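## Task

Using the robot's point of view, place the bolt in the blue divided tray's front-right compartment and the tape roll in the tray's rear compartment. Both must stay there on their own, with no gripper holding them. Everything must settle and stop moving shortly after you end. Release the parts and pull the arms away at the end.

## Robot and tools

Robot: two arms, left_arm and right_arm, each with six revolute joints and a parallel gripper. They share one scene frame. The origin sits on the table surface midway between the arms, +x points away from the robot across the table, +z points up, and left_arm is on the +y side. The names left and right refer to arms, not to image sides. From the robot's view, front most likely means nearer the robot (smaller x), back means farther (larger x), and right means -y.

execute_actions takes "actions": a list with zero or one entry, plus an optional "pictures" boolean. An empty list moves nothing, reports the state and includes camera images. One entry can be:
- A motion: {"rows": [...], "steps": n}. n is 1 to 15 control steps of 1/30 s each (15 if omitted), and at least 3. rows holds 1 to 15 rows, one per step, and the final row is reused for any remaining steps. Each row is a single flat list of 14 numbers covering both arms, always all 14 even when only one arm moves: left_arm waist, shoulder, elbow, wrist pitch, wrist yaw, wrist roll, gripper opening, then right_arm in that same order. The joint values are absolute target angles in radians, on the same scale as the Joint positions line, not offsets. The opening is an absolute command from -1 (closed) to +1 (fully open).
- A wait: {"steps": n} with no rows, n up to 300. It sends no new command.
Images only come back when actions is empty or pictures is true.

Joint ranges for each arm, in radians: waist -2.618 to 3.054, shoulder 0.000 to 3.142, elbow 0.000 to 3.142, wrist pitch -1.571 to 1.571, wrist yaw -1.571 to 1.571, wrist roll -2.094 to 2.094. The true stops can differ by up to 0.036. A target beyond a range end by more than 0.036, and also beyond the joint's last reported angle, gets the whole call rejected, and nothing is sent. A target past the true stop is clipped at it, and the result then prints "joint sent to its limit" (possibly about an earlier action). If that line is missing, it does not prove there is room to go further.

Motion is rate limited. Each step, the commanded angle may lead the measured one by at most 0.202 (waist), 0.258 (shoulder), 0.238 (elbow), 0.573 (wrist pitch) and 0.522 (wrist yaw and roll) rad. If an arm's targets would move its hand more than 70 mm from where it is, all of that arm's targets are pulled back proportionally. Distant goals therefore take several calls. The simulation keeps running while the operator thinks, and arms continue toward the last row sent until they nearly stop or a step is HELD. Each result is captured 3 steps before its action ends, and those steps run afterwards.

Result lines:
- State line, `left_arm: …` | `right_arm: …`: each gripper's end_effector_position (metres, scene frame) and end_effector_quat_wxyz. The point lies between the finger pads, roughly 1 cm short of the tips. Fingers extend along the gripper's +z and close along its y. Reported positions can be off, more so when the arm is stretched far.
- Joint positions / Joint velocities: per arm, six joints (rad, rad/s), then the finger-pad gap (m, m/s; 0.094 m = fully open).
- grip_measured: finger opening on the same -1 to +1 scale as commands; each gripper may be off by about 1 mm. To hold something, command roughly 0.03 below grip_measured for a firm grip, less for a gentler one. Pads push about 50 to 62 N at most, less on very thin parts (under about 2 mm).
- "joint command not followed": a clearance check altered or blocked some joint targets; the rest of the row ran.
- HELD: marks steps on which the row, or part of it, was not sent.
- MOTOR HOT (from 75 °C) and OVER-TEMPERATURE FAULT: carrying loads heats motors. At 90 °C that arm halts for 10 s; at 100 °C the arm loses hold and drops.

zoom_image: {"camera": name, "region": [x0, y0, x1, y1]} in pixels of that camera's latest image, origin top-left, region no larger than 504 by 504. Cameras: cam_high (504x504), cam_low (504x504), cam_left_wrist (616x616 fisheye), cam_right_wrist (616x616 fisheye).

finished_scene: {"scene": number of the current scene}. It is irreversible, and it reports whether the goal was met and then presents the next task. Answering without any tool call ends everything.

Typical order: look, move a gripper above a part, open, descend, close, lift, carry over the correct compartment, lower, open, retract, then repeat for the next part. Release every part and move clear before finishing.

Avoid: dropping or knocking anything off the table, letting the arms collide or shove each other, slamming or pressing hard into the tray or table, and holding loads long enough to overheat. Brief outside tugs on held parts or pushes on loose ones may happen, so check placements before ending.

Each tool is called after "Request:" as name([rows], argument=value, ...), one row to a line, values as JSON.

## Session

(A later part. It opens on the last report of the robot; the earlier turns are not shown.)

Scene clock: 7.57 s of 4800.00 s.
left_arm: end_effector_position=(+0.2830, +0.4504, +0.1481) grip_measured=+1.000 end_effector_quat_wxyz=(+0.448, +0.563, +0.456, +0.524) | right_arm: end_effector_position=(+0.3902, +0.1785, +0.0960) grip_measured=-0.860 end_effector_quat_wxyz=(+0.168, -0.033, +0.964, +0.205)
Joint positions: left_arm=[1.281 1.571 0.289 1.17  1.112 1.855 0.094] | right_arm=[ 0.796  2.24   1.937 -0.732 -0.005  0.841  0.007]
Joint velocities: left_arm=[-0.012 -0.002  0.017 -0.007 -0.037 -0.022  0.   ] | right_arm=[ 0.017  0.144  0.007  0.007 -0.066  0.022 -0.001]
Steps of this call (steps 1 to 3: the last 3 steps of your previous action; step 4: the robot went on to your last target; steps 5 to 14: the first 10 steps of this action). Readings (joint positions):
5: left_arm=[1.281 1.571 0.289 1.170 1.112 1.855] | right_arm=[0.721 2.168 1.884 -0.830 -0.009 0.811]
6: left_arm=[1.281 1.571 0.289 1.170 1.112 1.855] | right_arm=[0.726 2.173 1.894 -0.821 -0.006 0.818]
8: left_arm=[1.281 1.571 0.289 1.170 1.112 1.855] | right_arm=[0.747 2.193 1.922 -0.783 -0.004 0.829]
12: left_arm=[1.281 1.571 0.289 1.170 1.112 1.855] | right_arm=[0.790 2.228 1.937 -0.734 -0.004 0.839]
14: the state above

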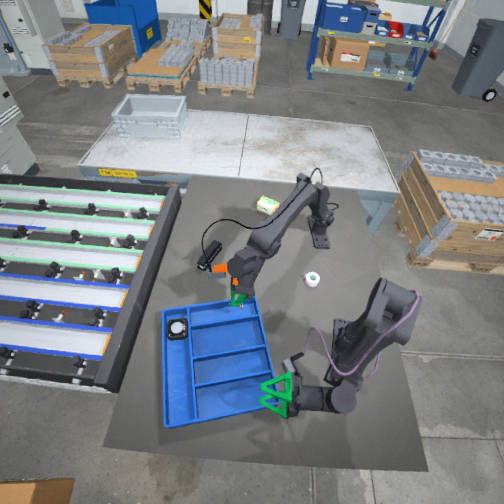

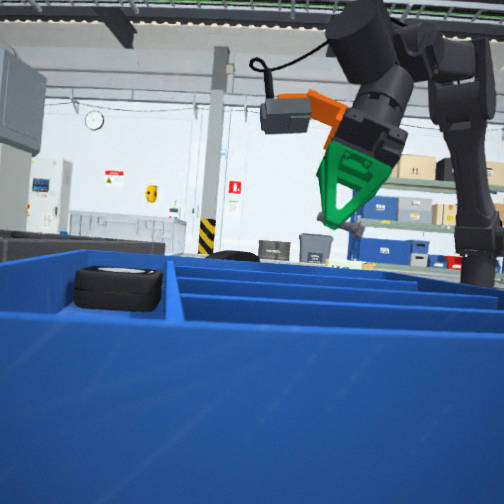

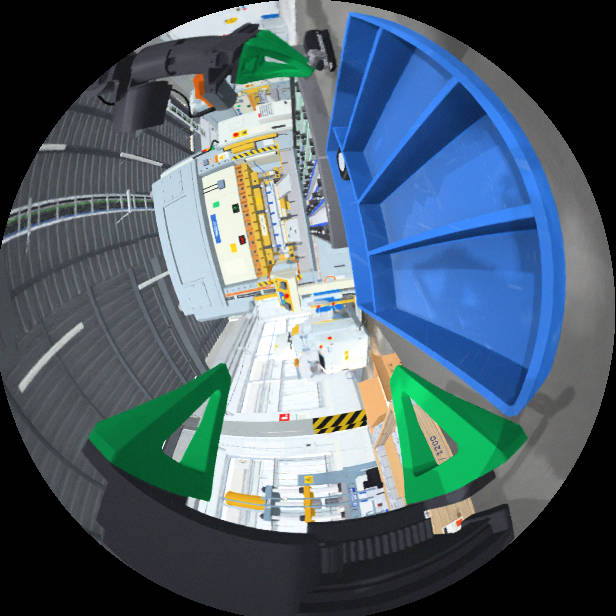

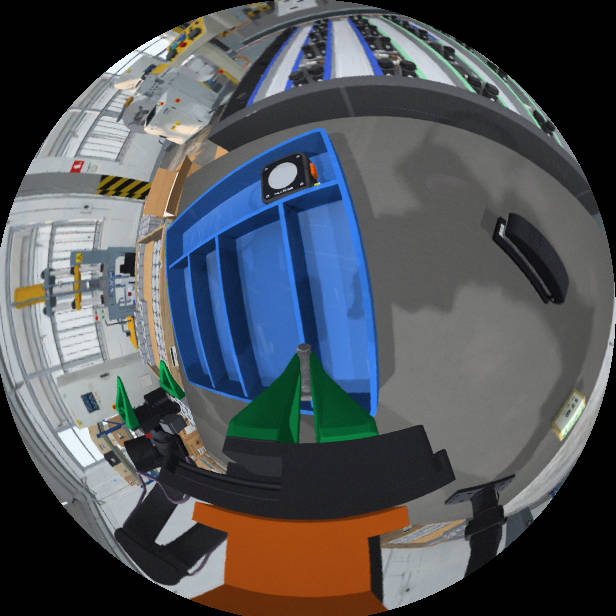

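Request:
execute_actions([
  {"rows":[[1.281,1.5,0.4,0.9,0.8,1.5,1,0.775,2.255,1.9,-0.66,0,0.85,-0.885],[1.281,1.45,0.5,0.7,0.6,1.2,1,0.765,2.265,1.87,-0.62,0,0.85,-0.885],[1.281,1.4,0.6,0.4,0.4,0.9,1,0.76,2.275,1.84,-0.58,0,0.85,-0.885],[1.281,1.35,0.7,0.1,0.2,0.6,1,0.76,2.285,1.82,-0.55,0,0.85,-0.885],[1.281,1.3,0.8,-0.2,0,0.3,1,0.76,2.29,1.8,-0.52,0,0.85,-0.885],[1.281,1.25,0.9,-0.6,0,0,1,0.76,2.29,1.8,-0.52,0,0.85,-0.885],[1.281,1.2,1.0,-1.0,0,0,1,0.76,2.29,1.8,-0.52,0,0.85,-0.885]],"steps":15},
], pictures=true)

Scene clock: 8.20 s of 4800.00 s.
left_arm: end_effector_position=(+0.2275, +0.6169, +0.3354) grip_measured=+1.000 end_effector_quat_wxyz=(+0.438, -0.053, +0.758, +0.480) | right_arm: end_effector_position=(+0.4026, +0.1646, +0.0308) grip_measured=-0.860 end_effector_quat_wxyz=(+0.160, -0.014, +0.969, +0.189)
Joint positions: left_arm=[1.279 1.194 0.995 0.041 0.182 0.791 0.094] | right_arm=[ 0.764  2.304  1.799 -0.565 -0.005  0.848  0.007]
Joint velocities: left_arm=[-0.007 -0.54   0.735 -1.853 -1.136 -2.484  0.   ] | right_arm=[-0.002  0.042 -0.022  0.095 -0.022 -0.037 -0.001]
Steps of this call (steps 1 to 3: the last 3 steps of your previous action; steps 4 to 7: the robot went on to your last target; steps 8 to 19: the first 12 steps of this action). Readings (joint positions):
8: left_arm=[1.280 1.563 0.298 1.137 1.080 1.810] | right_arm=[0.795 2.248 1.932 -0.719 -0.005 0.846]
9: left_arm=[1.279 1.543 0.330 1.052 1.008 1.725] | right_arm=[0.793 2.248 1.922 -0.701 -0.005 0.846]
11: left_arm=[1.279 1.479 0.452 0.820 0.823 1.540] | right_arm=[0.786 2.248 1.884 -0.649 -0.005 0.846]
15: left_arm=[1.279 1.296 0.743 0.382 0.440 1.170] | right_arm=[0.767 2.279 1.817 -0.581 -0.005 0.847]
19: the state above

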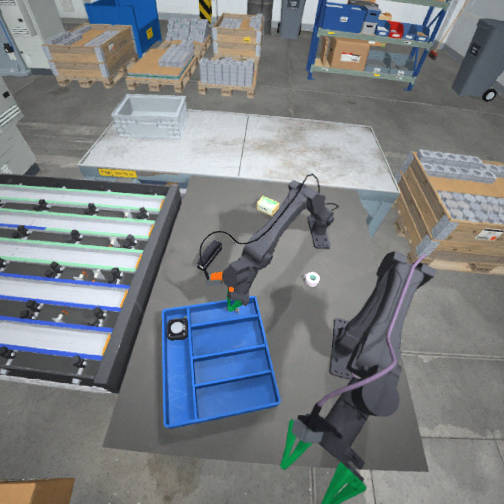

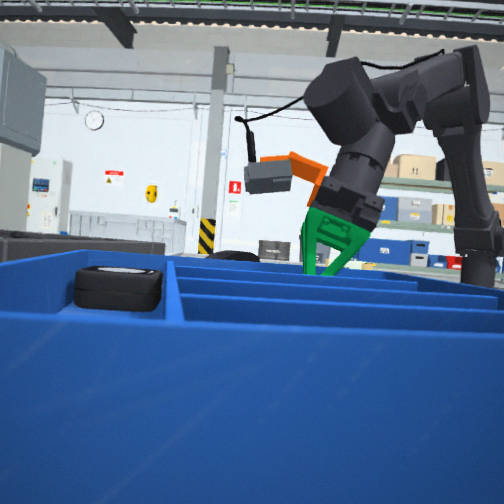

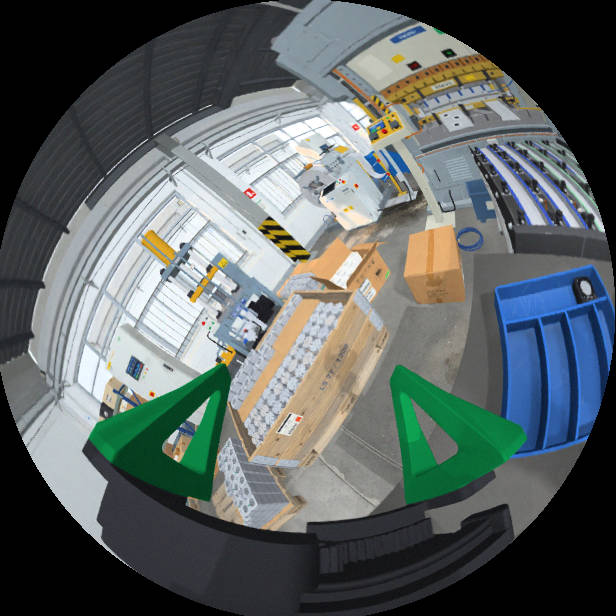

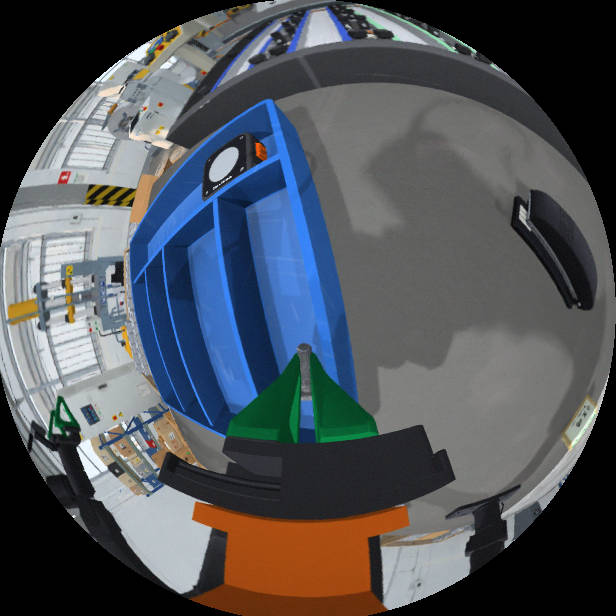

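Request:
execute_actions([
  {"rows":[[0.9,1.2,1.0,-1.2,0,0,1,0.79,2.31,1.8,-0.5,0,0.85,-0.885],[0.9,1.2,1.0,-1.2,0,0,1,0.79,2.31,1.8,-0.5,0,0.85,-0.885],[0.9,1.2,1.0,-1.2,0,0,1,0.79,2.31,1.8,-0.5,0,0.85,-0.885],[0.9,1.2,1.0,-1.2,0,0,1,0.79,2.31,1.8,-0.5,0,0.85,-0.885],[0.9,1.2,1.0,-1.2,0,0,1,0.79,2.31,1.8,-0.5,0,0.85,-0.885],[0.9,1.2,1.0,-1.2,0,0,1,0.79,2.31,1.8,-0.5,0,0.85,-0.885],[0.9,1.2,1.0,-1.2,0,0,1,0.79,2.31,1.8,-0.5,0,0.85,-0.885],[0.9,1.2,1.0,-1.2,0,0,1,0.79,2.31,1.8,-0.5,0,0.85,-0.6]],"steps":13},
])

Request:
execute_actions([
  {"rows":[[0.6,1.2,1.0,-1.3,0,0,1,0.79,2.05,1.8,-0.7,0,0.85,-0.6]],"steps":9},
], pictures=true)

Request:
execute_actions([
  {"rows":[[0,1.2,1.0,-1.37,0,0,1,-0.3,1.4,1.2,-1,0,0.5,-0.6]]},
])

Request:
execute_actions([
  {"rows":[[-1.25,1.3,1.0,-1.27,0,0,1,-0.6,1.2,1.0,-1,0,0.5,-0.6]]},
])

Request:
execute_actions([
  {"steps":20},
], pictures=true)

Scene clock: 8.73 s of 4800.00 s.
left_arm: end_effector_position=(+0.2142, +0.4392, +0.1501) grip_measured=+1.000 end_effector_quat_wxyz=(+0.192, -0.299, +0.933, +0.066) | right_arm: end_effector_position=(+0.4004, +0.1803, +0.0374) grip_measured=-0.609 end_effector_quat_wxyz=(+0.173, -0.024, +0.962, +0.210)
Joint positions: left_arm=[ 0.913  1.199  1.013 -0.978  0.032  0.094  0.094] | right_arm=[ 0.784  2.303  1.798 -0.515 -0.005  0.848  0.018]
Joint velocities: left_arm=[-0.462 -0.002 -0.061 -1.487 -0.051 -0.623  0.   ] | right_arm=[ 0.012 -0.012 -0.012  0.022  0.037 -0.081  0.013]
Steps of this call (steps 1 to 3: the last 3 steps of your previous action; steps 4 to 6: the robot went on to your last target; steps 7 to 16: the first 10 steps of this action). Readings (joint positions):
7: left_arm=[1.267 1.189 1.014 -0.399 0.065 0.354] | right_arm=[0.765 2.303 1.798 -0.539 -0.005 0.848]
8: left_arm=[1.235 1.193 1.014 -0.465 0.051 0.313] | right_arm=[0.766 2.303 1.798 -0.534 -0.005 0.848]
10: left_arm=[1.149 1.197 1.014 -0.593 0.042 0.246] | right_arm=[0.772 2.303 1.798 -0.526 -0.005 0.848]
14: left_arm=[0.969 1.199 1.014 -0.854 0.032 0.139] | right_arm=[0.783 2.303 1.798 -0.518 -0.005 0.848]
16: the state above

Scene clock: 9.03 s of 4800.00 s.
left_arm: end_effector_position=(+0.1994, +0.3466, +0.1309) grip_measured=+1.000 end_effector_quat_wxyz=(+0.072, -0.194, +0.978, +0.011) | right_arm: end_effector_position=(+0.3879, +0.1647, +0.1082) grip_measured=-0.602 end_effector_quat_wxyz=(+0.187, -0.023, +0.956, +0.225)
Joint positions: left_arm=[ 0.608  1.199  1.007 -1.233  0.011  0.022  0.094] | right_arm=[ 0.784  2.132  1.78  -0.626 -0.005  0.848  0.019]
Joint velocities: left_arm=[-0.408 -0.007 -0.007 -0.432 -0.037 -0.081  0.   ] | right_arm=[-0.017 -1.165  0.022 -0.374  0.007  0.037  0.   ]
Steps of this call (steps 1 to 3: the last 3 steps of your previous action; steps 4 to 9: the first 6 steps of this action). Readings (joint positions):
4: left_arm=[0.877 1.199 1.007 -1.124 0.008 0.043] | right_arm=[0.784 2.291 1.797 -0.520 -0.005 0.848]
5: left_arm=[0.814 1.199 1.007 -1.155 0.000 0.035] | right_arm=[0.784 2.271 1.787 -0.546 -0.005 0.848]
7: left_arm=[0.674 1.199 1.007 -1.202 0.004 0.026] | right_arm=[0.784 2.208 1.780 -0.597 -0.005 0.848]
9: the state above

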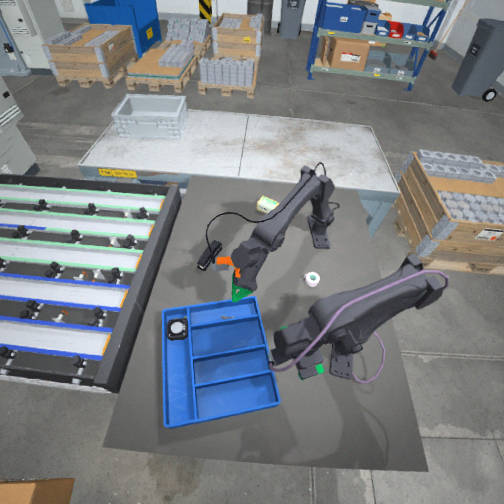

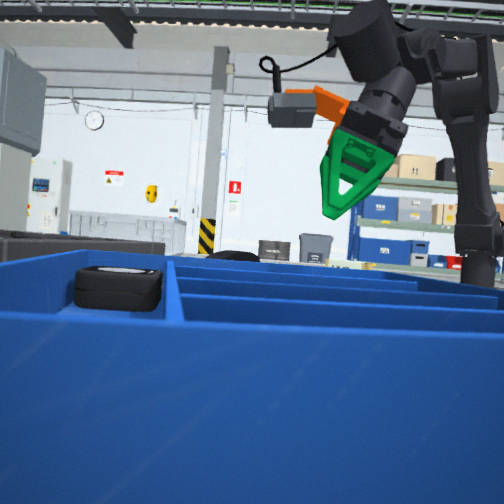

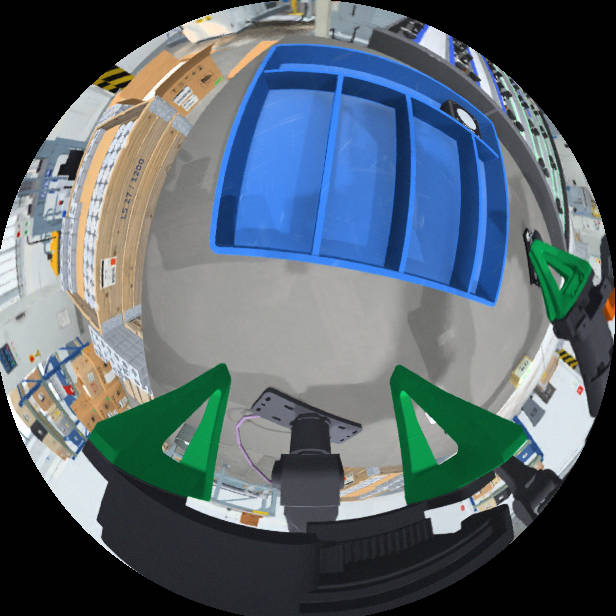

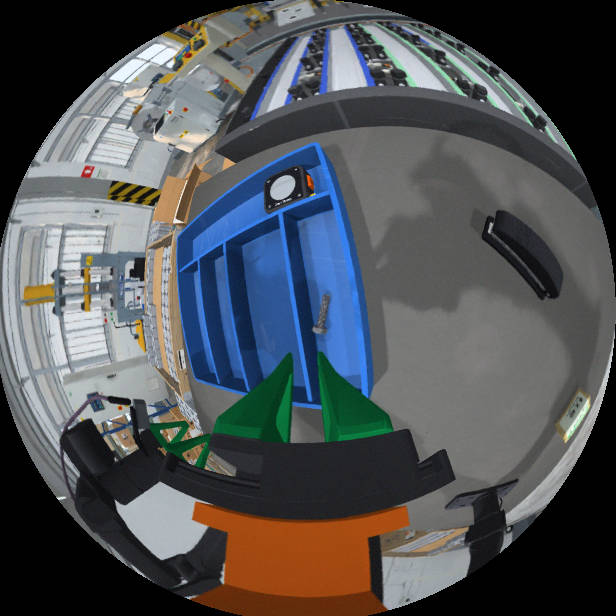

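Scene clock: 9.53 s of 4800.00 s.
left_arm: end_effector_position=(+0.1857, +0.2270, +0.1284) grip_measured=+1.000 end_effector_quat_wxyz=(+0.016, +0.100, +0.995, -0.005) | right_arm: end_effector_position=(+0.3816, -0.0746, +0.1841) grip_measured=-0.602 end_effector_quat_wxyz=(+0.224, +0.044, +0.963, +0.146)
Joint positions: left_arm=[ 0.002  1.199  1.007 -1.346  0.006  0.01   0.094] | right_arm=[ 0.397  1.521  1.339 -0.847 -0.013  0.603  0.019]
Joint velocities: left_arm=[-0.022 -0.007  0.007 -0.037 -0.037 -0.037  0.   ] | right_arm=[-1.355 -1.223 -1.175 -0.505 -0.095 -0.403  0.   ]
Steps of this call (steps 1 to 3: the last 3 steps of your previous action; steps 4 to 15: the first 12 steps of this action). Readings (joint positions):
4: left_arm=[0.575 1.199 1.007 -1.274 -0.003 0.013] | right_arm=[0.777 2.012 1.787 -0.640 -0.008 0.825]
5: left_arm=[0.511 1.199 1.007 -1.288 -0.008 0.012] | right_arm=[0.765 1.972 1.754 -0.655 -0.013 0.795]
7: left_arm=[0.364 1.199 1.007 -1.309 -0.005 0.011] | right_arm=[0.716 1.886 1.679 -0.705 -0.015 0.743]
11: left_arm=[0.079 1.199 1.007 -1.329 -0.000 0.010] | right_arm=[0.572 1.708 1.516 -0.784 -0.015 0.663]
15: the state above

Scene clock: 10.03 s of 4800.00 s.
left_arm: end_effector_position=(+0.1164, +0.0903, +0.1091) grip_measured=+1.000 end_effector_quat_wxyz=(+0.003, +0.484, +0.875, +0.001) | right_arm: end_effector_position=(+0.2914, -0.3868, +0.1451) grip_measured=-0.602 end_effector_quat_wxyz=(+0.193, +0.458, +0.868, +0.003)
Joint positions: left_arm=[-0.811  1.311  1.007 -1.263 -0.003  0.007  0.094] | right_arm=[-0.569  1.214  1.01  -0.977  0.005  0.513  0.019]
Joint velocities: left_arm=[-2.078  0.002  0.017 -0.022  0.007  0.037  0.   ] | right_arm=[-0.974 -0.002  0.012 -0.11   0.081  0.081 -0.001]
Steps of this call (steps 1 to 3: the last 3 steps of your previous action; steps 4 to 15: the first 12 steps of this action). Readings (joint positions):
4: left_arm=[-0.023 1.208 1.007 -1.352 -0.005 0.008] | right_arm=[0.160 1.402 1.213 -0.904 -0.010 0.554]
5: left_arm=[-0.088 1.227 1.007 -1.341 -0.010 0.007] | right_arm=[0.101 1.360 1.159 -0.900 -0.007 0.547]
7: left_arm=[-0.232 1.280 1.007 -1.310 -0.008 0.007] | right_arm=[-0.026 1.272 1.063 -0.930 -0.007 0.534]
11: left_arm=[-0.520 1.311 1.007 -1.271 -0.006 0.007] | right_arm=[-0.318 1.214 1.010 -0.977 -0.004 0.519]
15: the state above

Scene clock: 10.70 s of 4800.00 s.
left_arm: end_effector_position=(+0.0304, +0.0582, +0.1092) grip_measured=+1.000 end_effector_quat_wxyz=(+0.000, +0.664, +0.748, -0.005) | right_arm: end_effector_position=(+0.2870, -0.3940, +0.1448) grip_measured=-0.602 end_effector_quat_wxyz=(+0.192, +0.468, +0.862, -0.002)
Joint positions: left_arm=[-1.252  1.311  1.007 -1.259  0.008  0.007  0.094] | right_arm=[-0.598  1.214  1.01  -0.98   0.007  0.507  0.019]
Joint velocities: left_arm=[-0.007  0.007 -0.012  0.022 -0.007 -0.095  0.   ] | right_arm=[-0.007  0.012 -0.012 -0.037 -0.066 -0.022 -0.001]
Kept back: nothing.
Steps of this call (steps 1 to 3: the last 3 steps of your previous action; steps 4 to 20: the robot went on to your last target). Readings (joint positions):
1: left_arm=[-0.883 1.311 1.007 -1.262 -0.003 0.007] | right_arm=[-0.591 1.214 1.010 -0.978 0.008 0.513]
2: left_arm=[-0.956 1.311 1.007 -1.261 -0.003 0.007] | right_arm=[-0.598 1.214 1.010 -0.978 0.008 0.512]
4: left_arm=[-1.101 1.311 1.007 -1.260 -0.002 0.007] | right_arm=[-0.598 1.214 1.010 -0.978 0.008 0.510]
8: left_arm=[-1.251 1.311 1.007 -1.259 0.008 0.007] | right_arm=[-0.598 1.214 1.010 -0.979 0.007 0.508]
20: the state above

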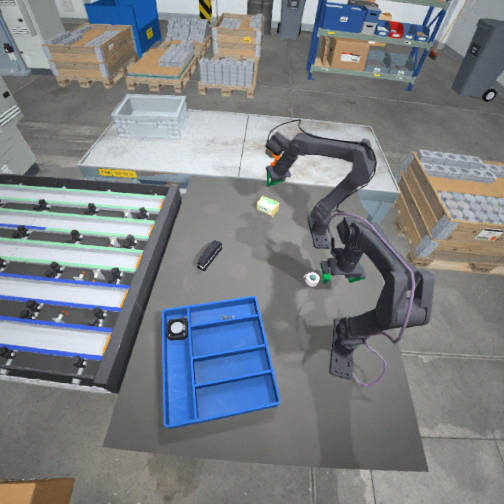

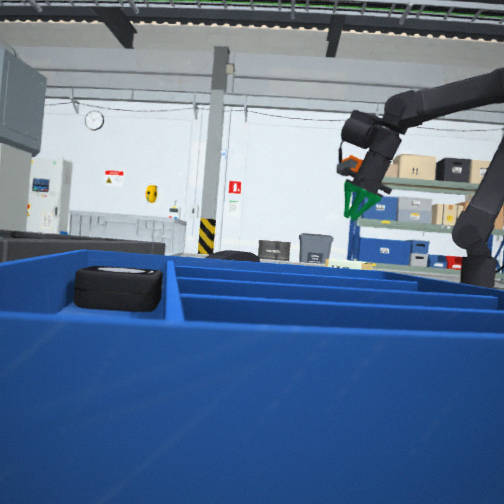

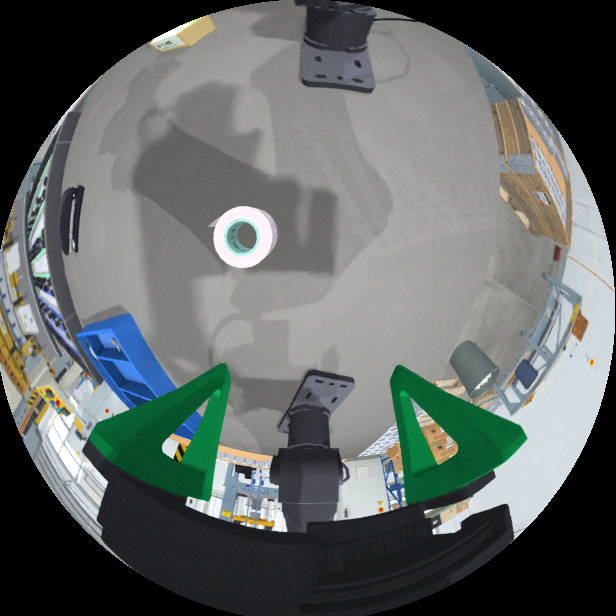

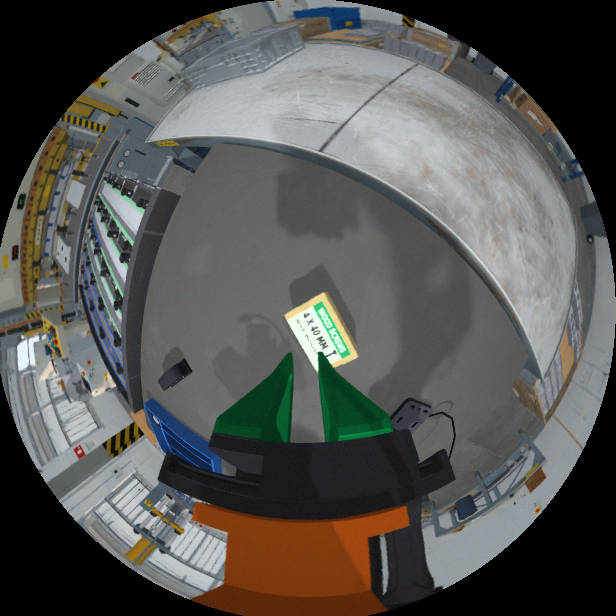

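Request:
execute_actions([
  {"rows":[[-1.04,1.62,1.1,-1.03,0,0,1,-0.6,1.2,1.0,-1,0,0.5,-0.6]]},
], pictures=true)

Scene clock: 11.27 s of 4800.00 s.
left_arm: end_effector_position=(+0.0951, +0.0095, +0.0540) grip_measured=+1.000 end_effector_quat_wxyz=(-0.017, +0.580, +0.815, +0.010) | right_arm: end_effector_position=(+0.2870, -0.3940, +0.1448) grip_measured=-0.602 end_effector_quat_wxyz=(+0.192, +0.468, +0.862, -0.002)
Joint positions: left_arm=[-1.036  1.642  1.08  -1.048  0.003  0.007  0.094] | right_arm=[-0.598  1.214  1.01  -0.98   0.007  0.507  0.019]
Joint velocities: left_arm=[-0.027 -0.071 -0.007  0.051  0.037 -0.037  0.   ] | right_arm=[-0.002 -0.007 -0.007  0.051 -0.022 -0.081 -0.001]
Steps of this call (steps 1 to 5: the robot went on to your last target; steps 6 to 17: the first 12 steps of this action). Readings (joint positions):
6: left_arm=[-1.234 1.331 1.014 -1.258 0.015 0.007] | right_arm=[-0.598 1.214 1.010 -0.980 0.007 0.507]
7: left_arm=[-1.191 1.376 1.036 -1.245 0.017 0.007] | right_arm=[-0.598 1.214 1.010 -0.980 0.007 0.507]
9: left_arm=[-1.102 1.505 1.072 -1.172 0.014 0.007] | right_arm=[-0.598 1.214 1.010 -0.980 0.007 0.507]
13: left_arm=[-1.036 1.649 1.080 -1.067 0.003 0.007] | right_arm=[-0.598 1.214 1.010 -0.980 0.007 0.507]
17: the state above

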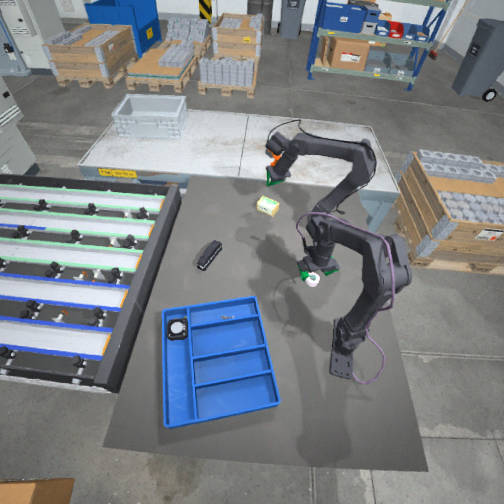

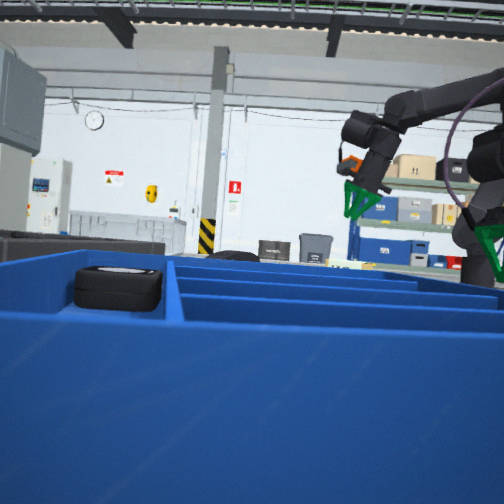

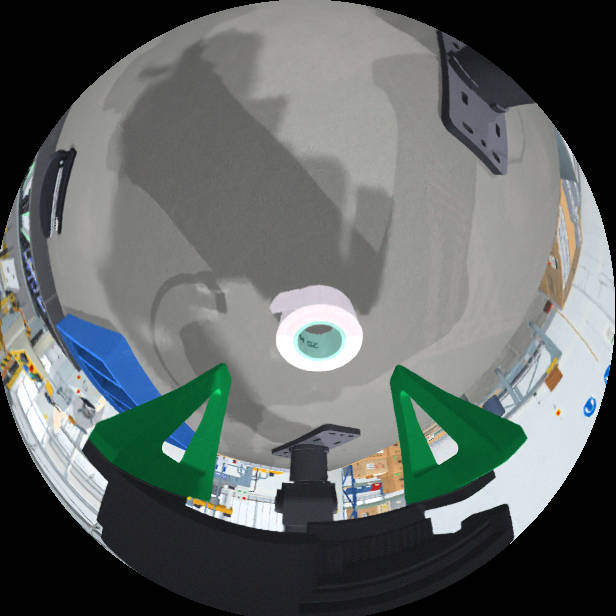

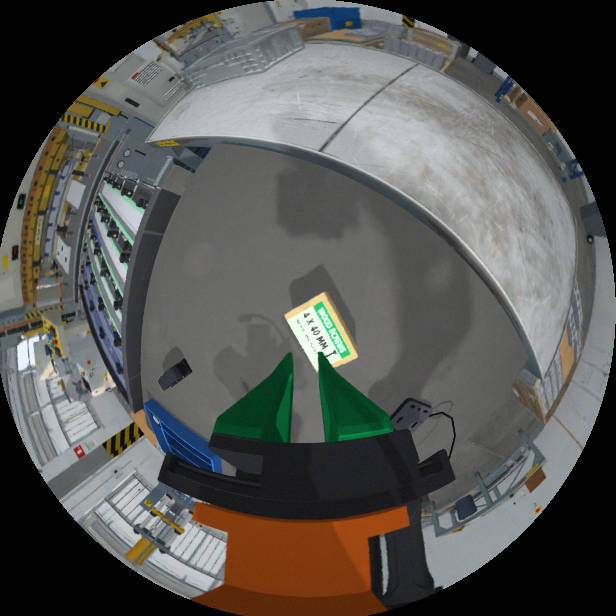

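Request:
execute_actions([
  {"rows":[[-1.06,1.64,1.04,-0.96,0,0,0.8,-0.6,1.2,1.0,-1,0,0.5,-0.6],[-1.06,1.65,1.0,-0.9,0,0,0.8,-0.6,1.2,1.0,-1,0,0.5,-0.6],[-1.06,1.665,0.96,-0.85,0,0,0.8,-0.6,1.2,1.0,-1,0,0.5,-0.6]],"steps":14},
], pictures=true)

Request:
execute_actions([
  {"rows":[[-1.06,1.665,0.96,-0.85,0,0,0.1,-0.6,1.2,1.0,-1,0,0.5,-0.6]],"steps":14},
], pictures=true)

Scene clock: 11.77 s of 4800.00 s.
left_arm: end_effector_position=(+0.0900, +0.0101, +0.0195) grip_measured=+0.802 end_effector_quat_wxyz=(-0.010, +0.587, +0.810, +0.005) | right_arm: end_effector_position=(+0.2870, -0.3940, +0.1448) grip_measured=-0.602 end_effector_quat_wxyz=(+0.192, +0.468, +0.862, -0.002)
Joint positions: left_arm=[-1.054  1.67   0.963 -0.885  0.003  0.007  0.085] | right_arm=[-0.598  1.214  1.01  -0.98   0.007  0.507  0.019]
Joint velocities: left_arm=[-0.022  0.007 -0.002  0.227 -0.007 -0.066  0.002] | right_arm=[-0.007  0.017 -0.007 -0.081  0.022  0.051 -0.001]
Steps of this call (steps 1 to 3: the last 3 steps of your previous action; step 4: the robot went on to your last target; steps 5 to 15: the first 11 steps of this action). Readings (joint positions):
5: left_arm=[-1.038 1.640 1.077 -1.035 0.003 0.007] | right_arm=[-0.598 1.214 1.010 -0.980 0.007 0.507]
6: left_arm=[-1.041 1.640 1.064 -1.011 0.003 0.007] | right_arm=[-0.598 1.214 1.010 -0.980 0.007 0.507]
8: left_arm=[-1.050 1.643 1.016 -0.947 0.003 0.007] | right_arm=[-0.598 1.214 1.010 -0.980 0.007 0.507]
12: left_arm=[-1.054 1.669 0.965 -0.905 0.003 0.007] | right_arm=[-0.598 1.214 1.010 -0.980 0.007 0.507]
15: the state above

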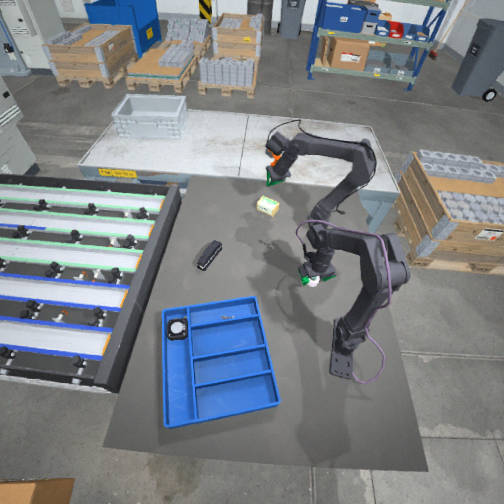

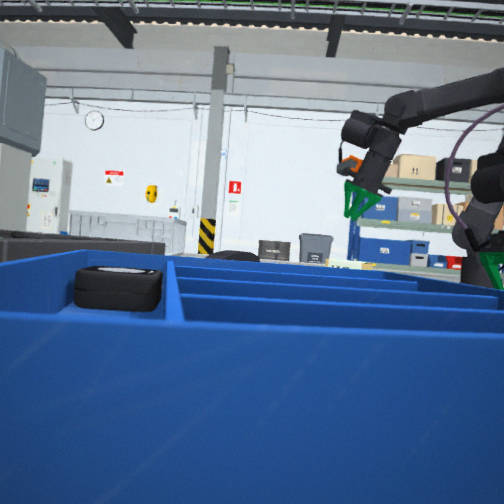

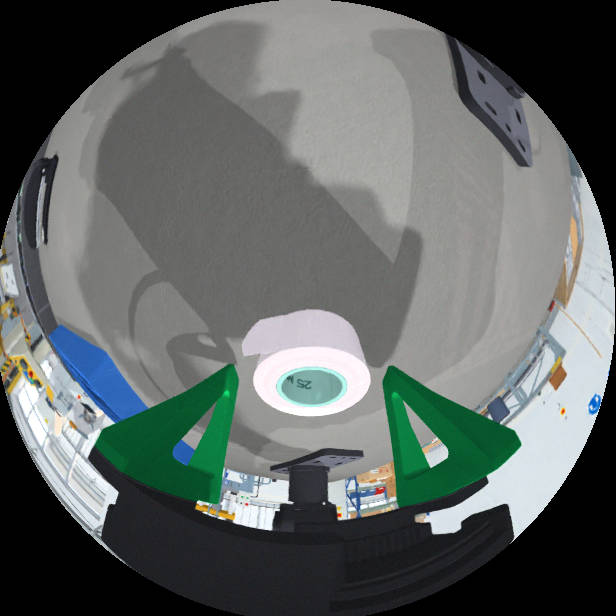

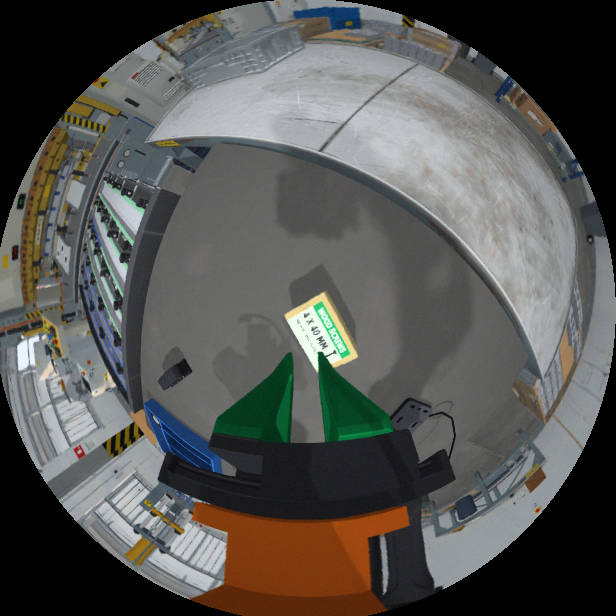

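Scene clock: 12.23 s of 4800.00 s.
left_arm: end_effector_position=(+0.0920, +0.0044, +0.0194) grip_measured=+0.102 end_effector_quat_wxyz=(+0.000, +0.587, +0.810, -0.002) | right_arm: end_effector_position=(+0.2870, -0.3940, +0.1448) grip_measured=-0.602 end_effector_quat_wxyz=(+0.192, +0.468, +0.862, -0.002)
Joint positions: left_arm=[-1.054  1.67   0.963 -0.861  0.003  0.007  0.052] | right_arm=[-0.598  1.214  1.01  -0.98   0.007  0.507  0.019]
Joint velocities: left_arm=[ 0.012 -0.002 -0.012 -0.007 -0.066  0.066 -0.001] | right_arm=[ 0.017 -0.007  0.012 -0.081  0.007  0.066 -0.001]
Steps of this call (steps 1 to 3: the last 3 steps of your previous action; steps 4 to 14: the first 11 steps of this action). Readings (joint positions):
4: left_arm=[-1.054 1.670 0.963 -0.868 0.003 0.007] | right_arm=[-0.598 1.214 1.010 -0.980 0.007 0.507]
5: left_arm=[-1.054 1.670 0.963 -0.867 0.003 0.007] | right_arm=[-0.598 1.214 1.010 -0.980 0.007 0.507]
7: left_arm=[-1.054 1.670 0.963 -0.864 0.003 0.007] | right_arm=[-0.598 1.214 1.010 -0.980 0.007 0.507]
11: left_arm=[-1.054 1.670 0.963 -0.861 0.003 0.007] | right_arm=[-0.598 1.214 1.010 -0.980 0.007 0.507]
14: the state above

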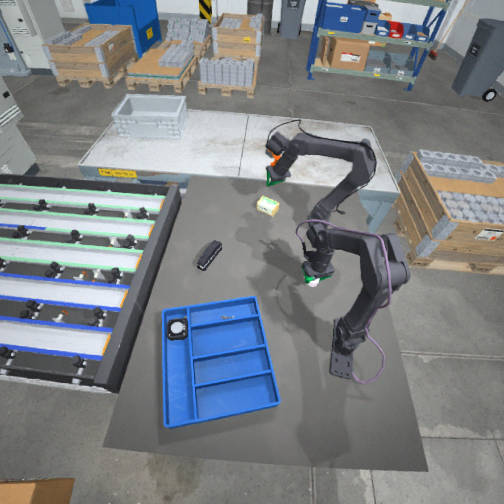

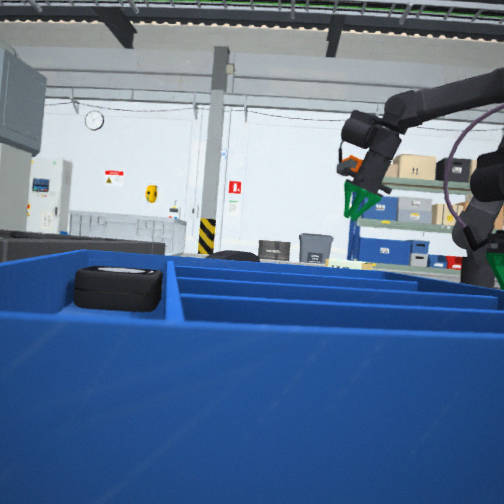

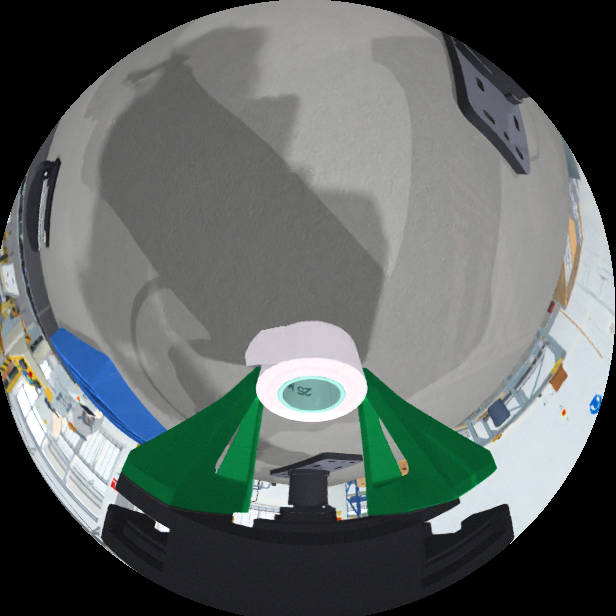

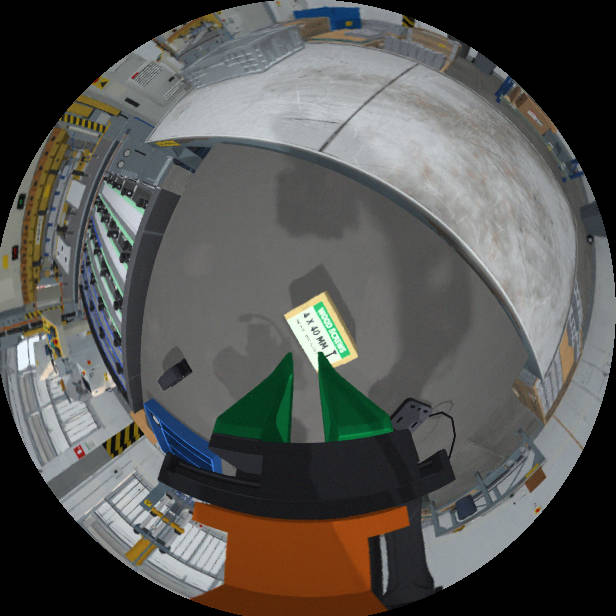

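Request:
execute_actions([
  {"rows":[[-1.06,1.665,0.96,-0.86,0,0,0.0,-0.6,1.2,1.0,-1,0,0.5,-0.6]],"steps":9},
])

Scene clock: 12.53 s of 4800.00 s.
left_arm: end_effector_position=(+0.0920, +0.0043, +0.0194) grip_measured=+0.037 end_effector_quat_wxyz=(+0.001, +0.587, +0.810, -0.002) | right_arm: end_effector_position=(+0.2870, -0.3940, +0.1448) grip_measured=-0.602 end_effector_quat_wxyz=(+0.192, +0.468, +0.862, -0.002)
Joint positions: left_arm=[-1.054  1.67   0.963 -0.86   0.003  0.007  0.049] | right_arm=[-0.598  1.214  1.01  -0.98   0.007  0.507  0.019]
Joint velocities: left_arm=[-0.017  0.002  0.012  0.007  0.037  0.007 -0.002] | right_arm=[-0.002 -0.012 -0.017 -0.022  0.022 -0.11  -0.001]
Steps of this call (steps 1 to 3: the last 3 steps of your previous action; steps 4 to 9: the first 6 steps of this action). Readings (joint positions):
4: left_arm=[-1.054 1.670 0.963 -0.860 0.003 0.007] | right_arm=[-0.598 1.214 1.010 -0.980 0.007 0.507]
5: left_arm=[-1.054 1.670 0.963 -0.860 0.003 0.007] | right_arm=[-0.598 1.214 1.010 -0.980 0.007 0.507]
7: left_arm=[-1.054 1.670 0.963 -0.860 0.003 0.007] | right_arm=[-0.598 1.214 1.010 -0.980 0.007 0.507]
9: the state above

Request:
execute_actions([
  {"rows":[[-1.06,1.63,1.02,-0.94,0,0,-0.005,-0.6,1.2,1.0,-1,0,0.5,-0.6],[-1.06,1.6,1.1,-1.03,0,0,-0.005,-0.6,1.2,1.0,-1,0,0.5,-0.6],[-1.03,1.57,1.18,-1.1,0,0,-0.005,-0.6,1.2,1.0,-1,0,0.5,-0.6],[-0.98,1.55,1.25,-1.15,0,0,-0.005,-0.6,1.2,1.0,-1,0,0.5,-0.6],[-0.9,1.55,1.3,-1.15,0,0,-0.005,-0.6,1.2,1.0,-1,0,0.5,-0.6],[-0.8,1.55,1.3,-1.15,0,0,-0.005,-0.6,1.2,1.0,-1,0,0.5,-0.6],[-0.3,1.55,1.3,-1.15,0,0,-0.005,-0.6,1.2,1.0,-1,0,0.5,-0.6]]},
])

Request:
execute_actions([
  {"rows":[[0.4,1.85,1.65,-1.0,0,0,-0.005,-0.6,1.2,1.0,-1,0,0.5,-0.6]],"steps":10},
])

Request:
execute_actions([
  {"rows":[[0.4,2.0,1.85,-0.9,0,0.1,-0.005,-0.6,1.2,1.0,-1,0,0.5,-0.6],[0.4,2.07,1.92,-0.85,0,0.1,-0.005,-0.6,1.2,1.0,-1,0,0.5,-0.6],[0.4,2.13,2.0,-0.8,0,0.1,-0.005,-0.6,1.2,1.0,-1,0,0.5,-0.6],[0.4,2.19,2.0,-0.8,0,0.1,-0.005,-0.6,1.2,1.0,-1,0,0.5,-0.6]]},
], pictures=true)

Scene clock: 13.20 s of 4800.00 s.
left_arm: end_effector_position=(+0.2332, +0.0241, +0.1369) grip_measured=+0.037 end_effector_quat_wxyz=(+0.114, +0.392, +0.911, -0.054) | right_arm: end_effector_position=(+0.2870, -0.3940, +0.1448) grip_measured=-0.602 end_effector_quat_wxyz=(+0.192, +0.468, +0.862, -0.002)
Joint positions: left_arm=[-0.61   1.555  1.294 -1.058  0.012  0.007  0.049] | right_arm=[-0.598  1.214  1.01  -0.98   0.007  0.507  0.019]
Joint velocities: left_arm=[ 2.054 -0.002  0.002 -0.242 -0.022 -0.051 -0.   ] | right_arm=[-0.002 -0.017 -0.017  0.007  0.007 -0.037 -0.   ]
Steps of this call (steps 1 to 3: the last 3 steps of your previous action; steps 4 to 8: the robot went on to your last target; steps 9 to 20: the first 12 steps of this action). Readings (joint positions):
9: left_arm=[-1.054 1.669 0.967 -0.868 0.003 0.007] | right_arm=[-0.598 1.214 1.010 -0.980 0.007 0.507]
10: left_arm=[-1.054 1.667 0.984 -0.897 0.003 0.007] | right_arm=[-0.598 1.214 1.010 -0.980 0.007 0.507]
12: left_arm=[-1.046 1.651 1.064 -0.988 0.004 0.007] | right_arm=[-0.598 1.214 1.010 -0.980 0.007 0.507]
16: left_arm=[-0.891 1.588 1.241 -1.042 0.016 0.007] | right_arm=[-0.598 1.214 1.010 -0.980 0.007 0.507]
20: the state above

Scene clock: 13.53 s of 4800.00 s.
left_arm: end_effector_position=(+0.4028, +0.1633, +0.1291) grip_measured=+0.037 end_effector_quat_wxyz=(+0.139, +0.124, +0.982, -0.019) | right_arm: end_effector_position=(+0.2870, -0.3940, +0.1448) grip_measured=-0.602 end_effector_quat_wxyz=(+0.192, +0.468, +0.862, -0.002)
Joint positions: left_arm=[-0.05   1.835  1.572 -1.028  0.005  0.007  0.049] | right_arm=[-0.598  1.214  1.01  -0.98   0.007  0.507  0.019]
Joint velocities: left_arm=[1.433 0.652 0.603 0.476 0.11  0.051 0.001] | right_arm=[-0.007  0.017  0.002  0.007 -0.007  0.022  0.002]
Steps of this call (steps 1 to 3: the last 3 steps of your previous action; steps 4 to 10: the first 7 steps of this action). Readings (joint positions):
4: left_arm=[-0.333 1.578 1.316 -1.104 0.002 0.007] | right_arm=[-0.598 1.214 1.010 -0.980 0.007 0.507]
5: left_arm=[-0.281 1.622 1.366 -1.117 0.000 0.007] | right_arm=[-0.598 1.214 1.010 -0.980 0.007 0.507]
7: left_arm=[-0.191 1.725 1.468 -1.086 0.001 0.007] | right_arm=[-0.598 1.214 1.010 -0.980 0.007 0.507]
10: the state above

Scene clock: 14.03 s of 4800.00 s.
left_arm: end_effector_position=(+0.5401, +0.3893, +0.1070) grip_measured=+0.037 end_effector_quat_wxyz=(+0.243, -0.073, +0.966, +0.040) | right_arm: end_effector_position=(+0.2870, -0.3940, +0.1448) grip_measured=-0.602 end_effector_quat_wxyz=(+0.192, +0.468, +0.862, -0.002)
Joint positions: left_arm=[ 0.423  2.219  1.964 -0.819 -0.005  0.08   0.049] | right_arm=[-0.598  1.214  1.01  -0.98   0.007  0.507  0.019]
Joint velocities: left_arm=[-0.081  0.046  0.027 -0.066 -0.037  0.139 -0.001] | right_arm=[-0.002  0.012 -0.017  0.007  0.037 -0.007 -0.   ]
Steps of this call (steps 1 to 3: the last 3 steps of your previous action; steps 4 to 15: the first 12 steps of this action). Readings (joint positions):
4: left_arm=[0.169 1.882 1.626 -1.004 0.005 0.014] | right_arm=[-0.598 1.214 1.010 -0.980 0.007 0.507]
5: left_arm=[0.221 1.910 1.670 -1.005 0.004 0.022] | right_arm=[-0.598 1.214 1.010 -0.980 0.007 0.507]
7: left_arm=[0.303 1.989 1.767 -0.963 0.003 0.036] | right_arm=[-0.598 1.214 1.010 -0.980 0.007 0.507]
11: left_arm=[0.405 2.173 1.955 -0.846 -0.001 0.065] | right_arm=[-0.598 1.214 1.010 -0.980 0.007 0.507]
15: the state above

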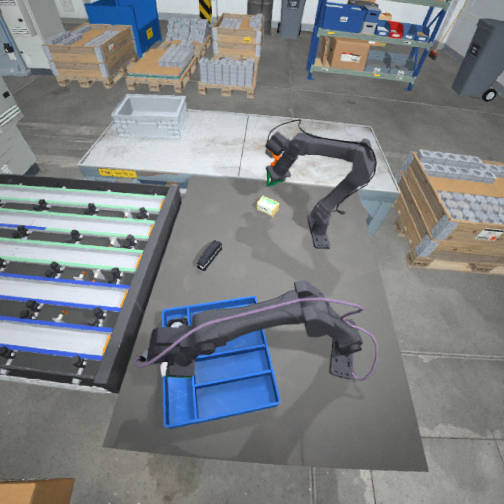

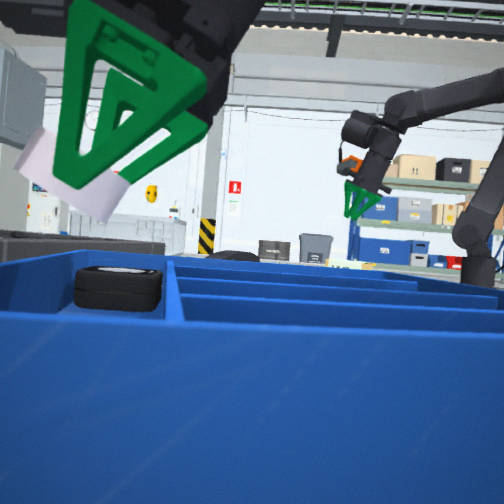

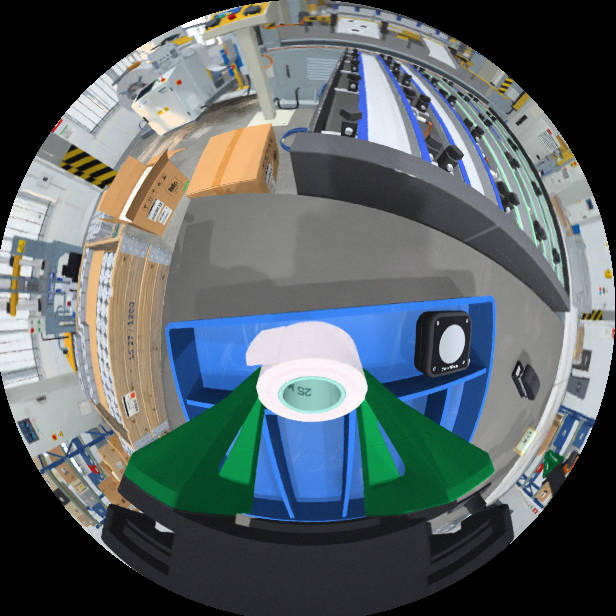

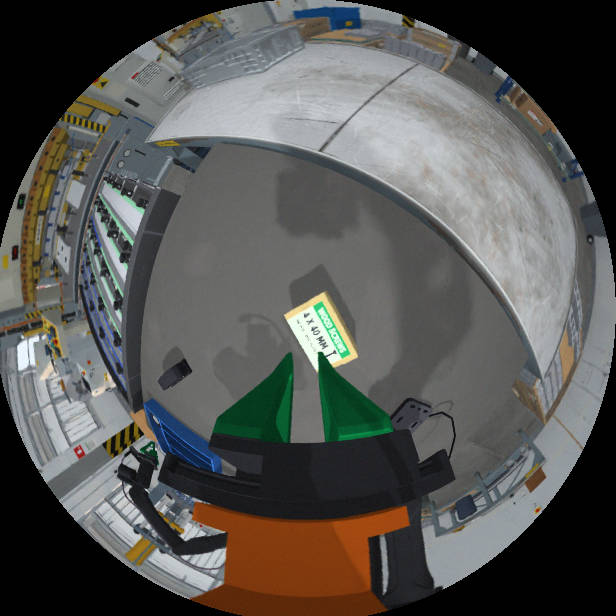

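Request:
execute_actions([
  {"rows":[[0.41,2.24,2.04,-0.87,0,0.1,-0.005,-0.6,1.2,1.0,-1,0,0.5,-0.6],[0.41,2.27,2.08,-0.9,0,0.1,-0.005,-0.6,1.2,1.0,-1,0,0.5,-0.6],[0.41,2.3,2.12,-0.93,0,0.1,-0.005,-0.6,1.2,1.0,-1,0,0.5,-0.6],[0.41,2.33,2.16,-0.96,0,0.1,-0.005,-0.6,1.2,1.0,-1,0,0.5,-0.6],[0.41,2.36,2.2,-0.99,0,0.1,-0.005,-0.6,1.2,1.0,-1,0,0.5,-0.6],[0.41,2.39,2.24,-1.02,0,0.1,-0.005,-0.6,1.2,1.0,-1,0,0.5,-0.6],[0.41,2.42,2.25,-1.03,0,0.1,-0.005,-0.6,1.2,1.0,-1,0,0.5,-0.6]]},
], pictures=true)

Scene clock: 14.60 s of 4800.00 s.
left_arm: end_effector_position=(+0.5557, +0.3821, +0.0675) grip_measured=+0.037 end_effector_quat_wxyz=(+0.185, -0.060, +0.980, +0.030) | right_arm: end_effector_position=(+0.2870, -0.3940, +0.1448) grip_measured=-0.602 end_effector_quat_wxyz=(+0.192, +0.468, +0.862, -0.002)
Joint positions: left_arm=[ 0.405  2.43   2.22  -0.983 -0.004  0.09   0.049] | right_arm=[-0.598  1.214  1.01  -0.98   0.007  0.507  0.019]
Joint velocities: left_arm=[-0.022  0.222  0.007 -0.271 -0.081  0.051  0.001] | right_arm=[-0.027  0.012 -0.022  0.022  0.037 -0.022 -0.   ]
Steps of this call (steps 1 to 3: the last 3 steps of your previous action; steps 4 to 5: the robot went on to your last target; steps 6 to 17: the first 12 steps of this action). Readings (joint positions):
6: left_arm=[0.404 2.219 1.973 -0.823 -0.005 0.088] | right_arm=[-0.598 1.214 1.010 -0.980 0.007 0.507]
7: left_arm=[0.404 2.231 1.997 -0.843 -0.004 0.088] | right_arm=[-0.598 1.214 1.010 -0.980 0.007 0.507]
9: left_arm=[0.405 2.273 2.069 -0.878 -0.004 0.089] | right_arm=[-0.598 1.214 1.010 -0.980 0.007 0.507]
13: left_arm=[0.405 2.378 2.209 -0.937 -0.004 0.090] | right_arm=[-0.598 1.214 1.010 -0.980 0.007 0.507]
17: the state above

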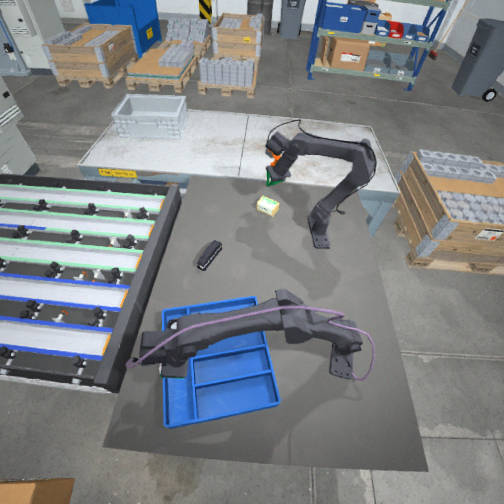

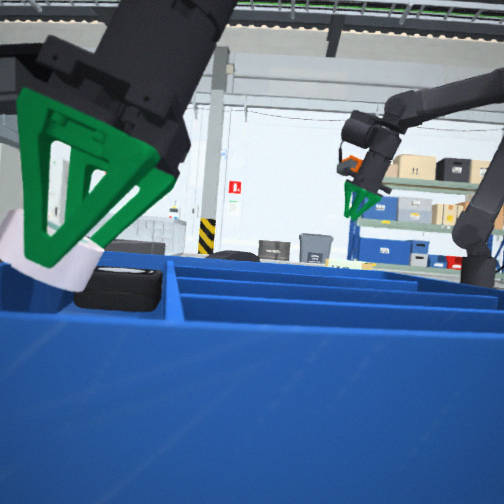

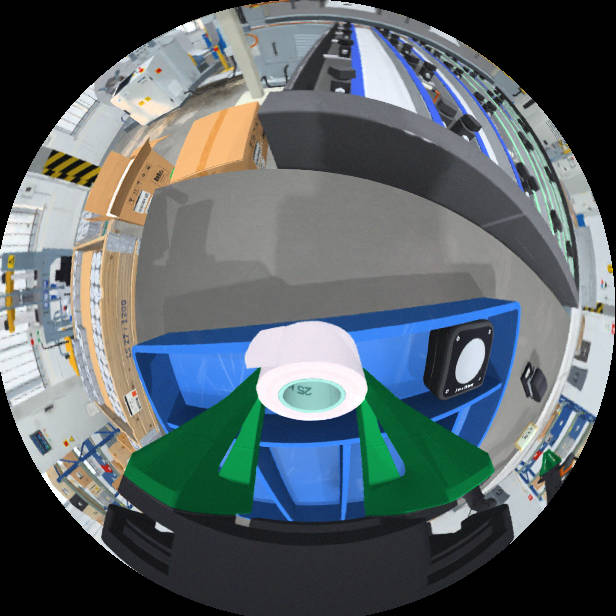

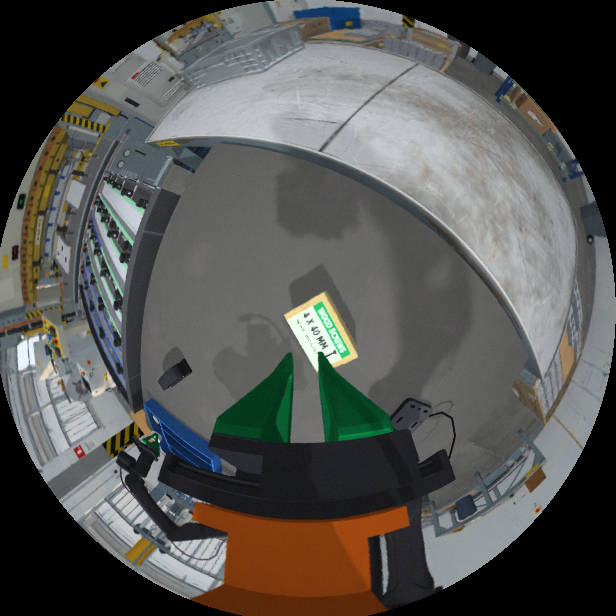

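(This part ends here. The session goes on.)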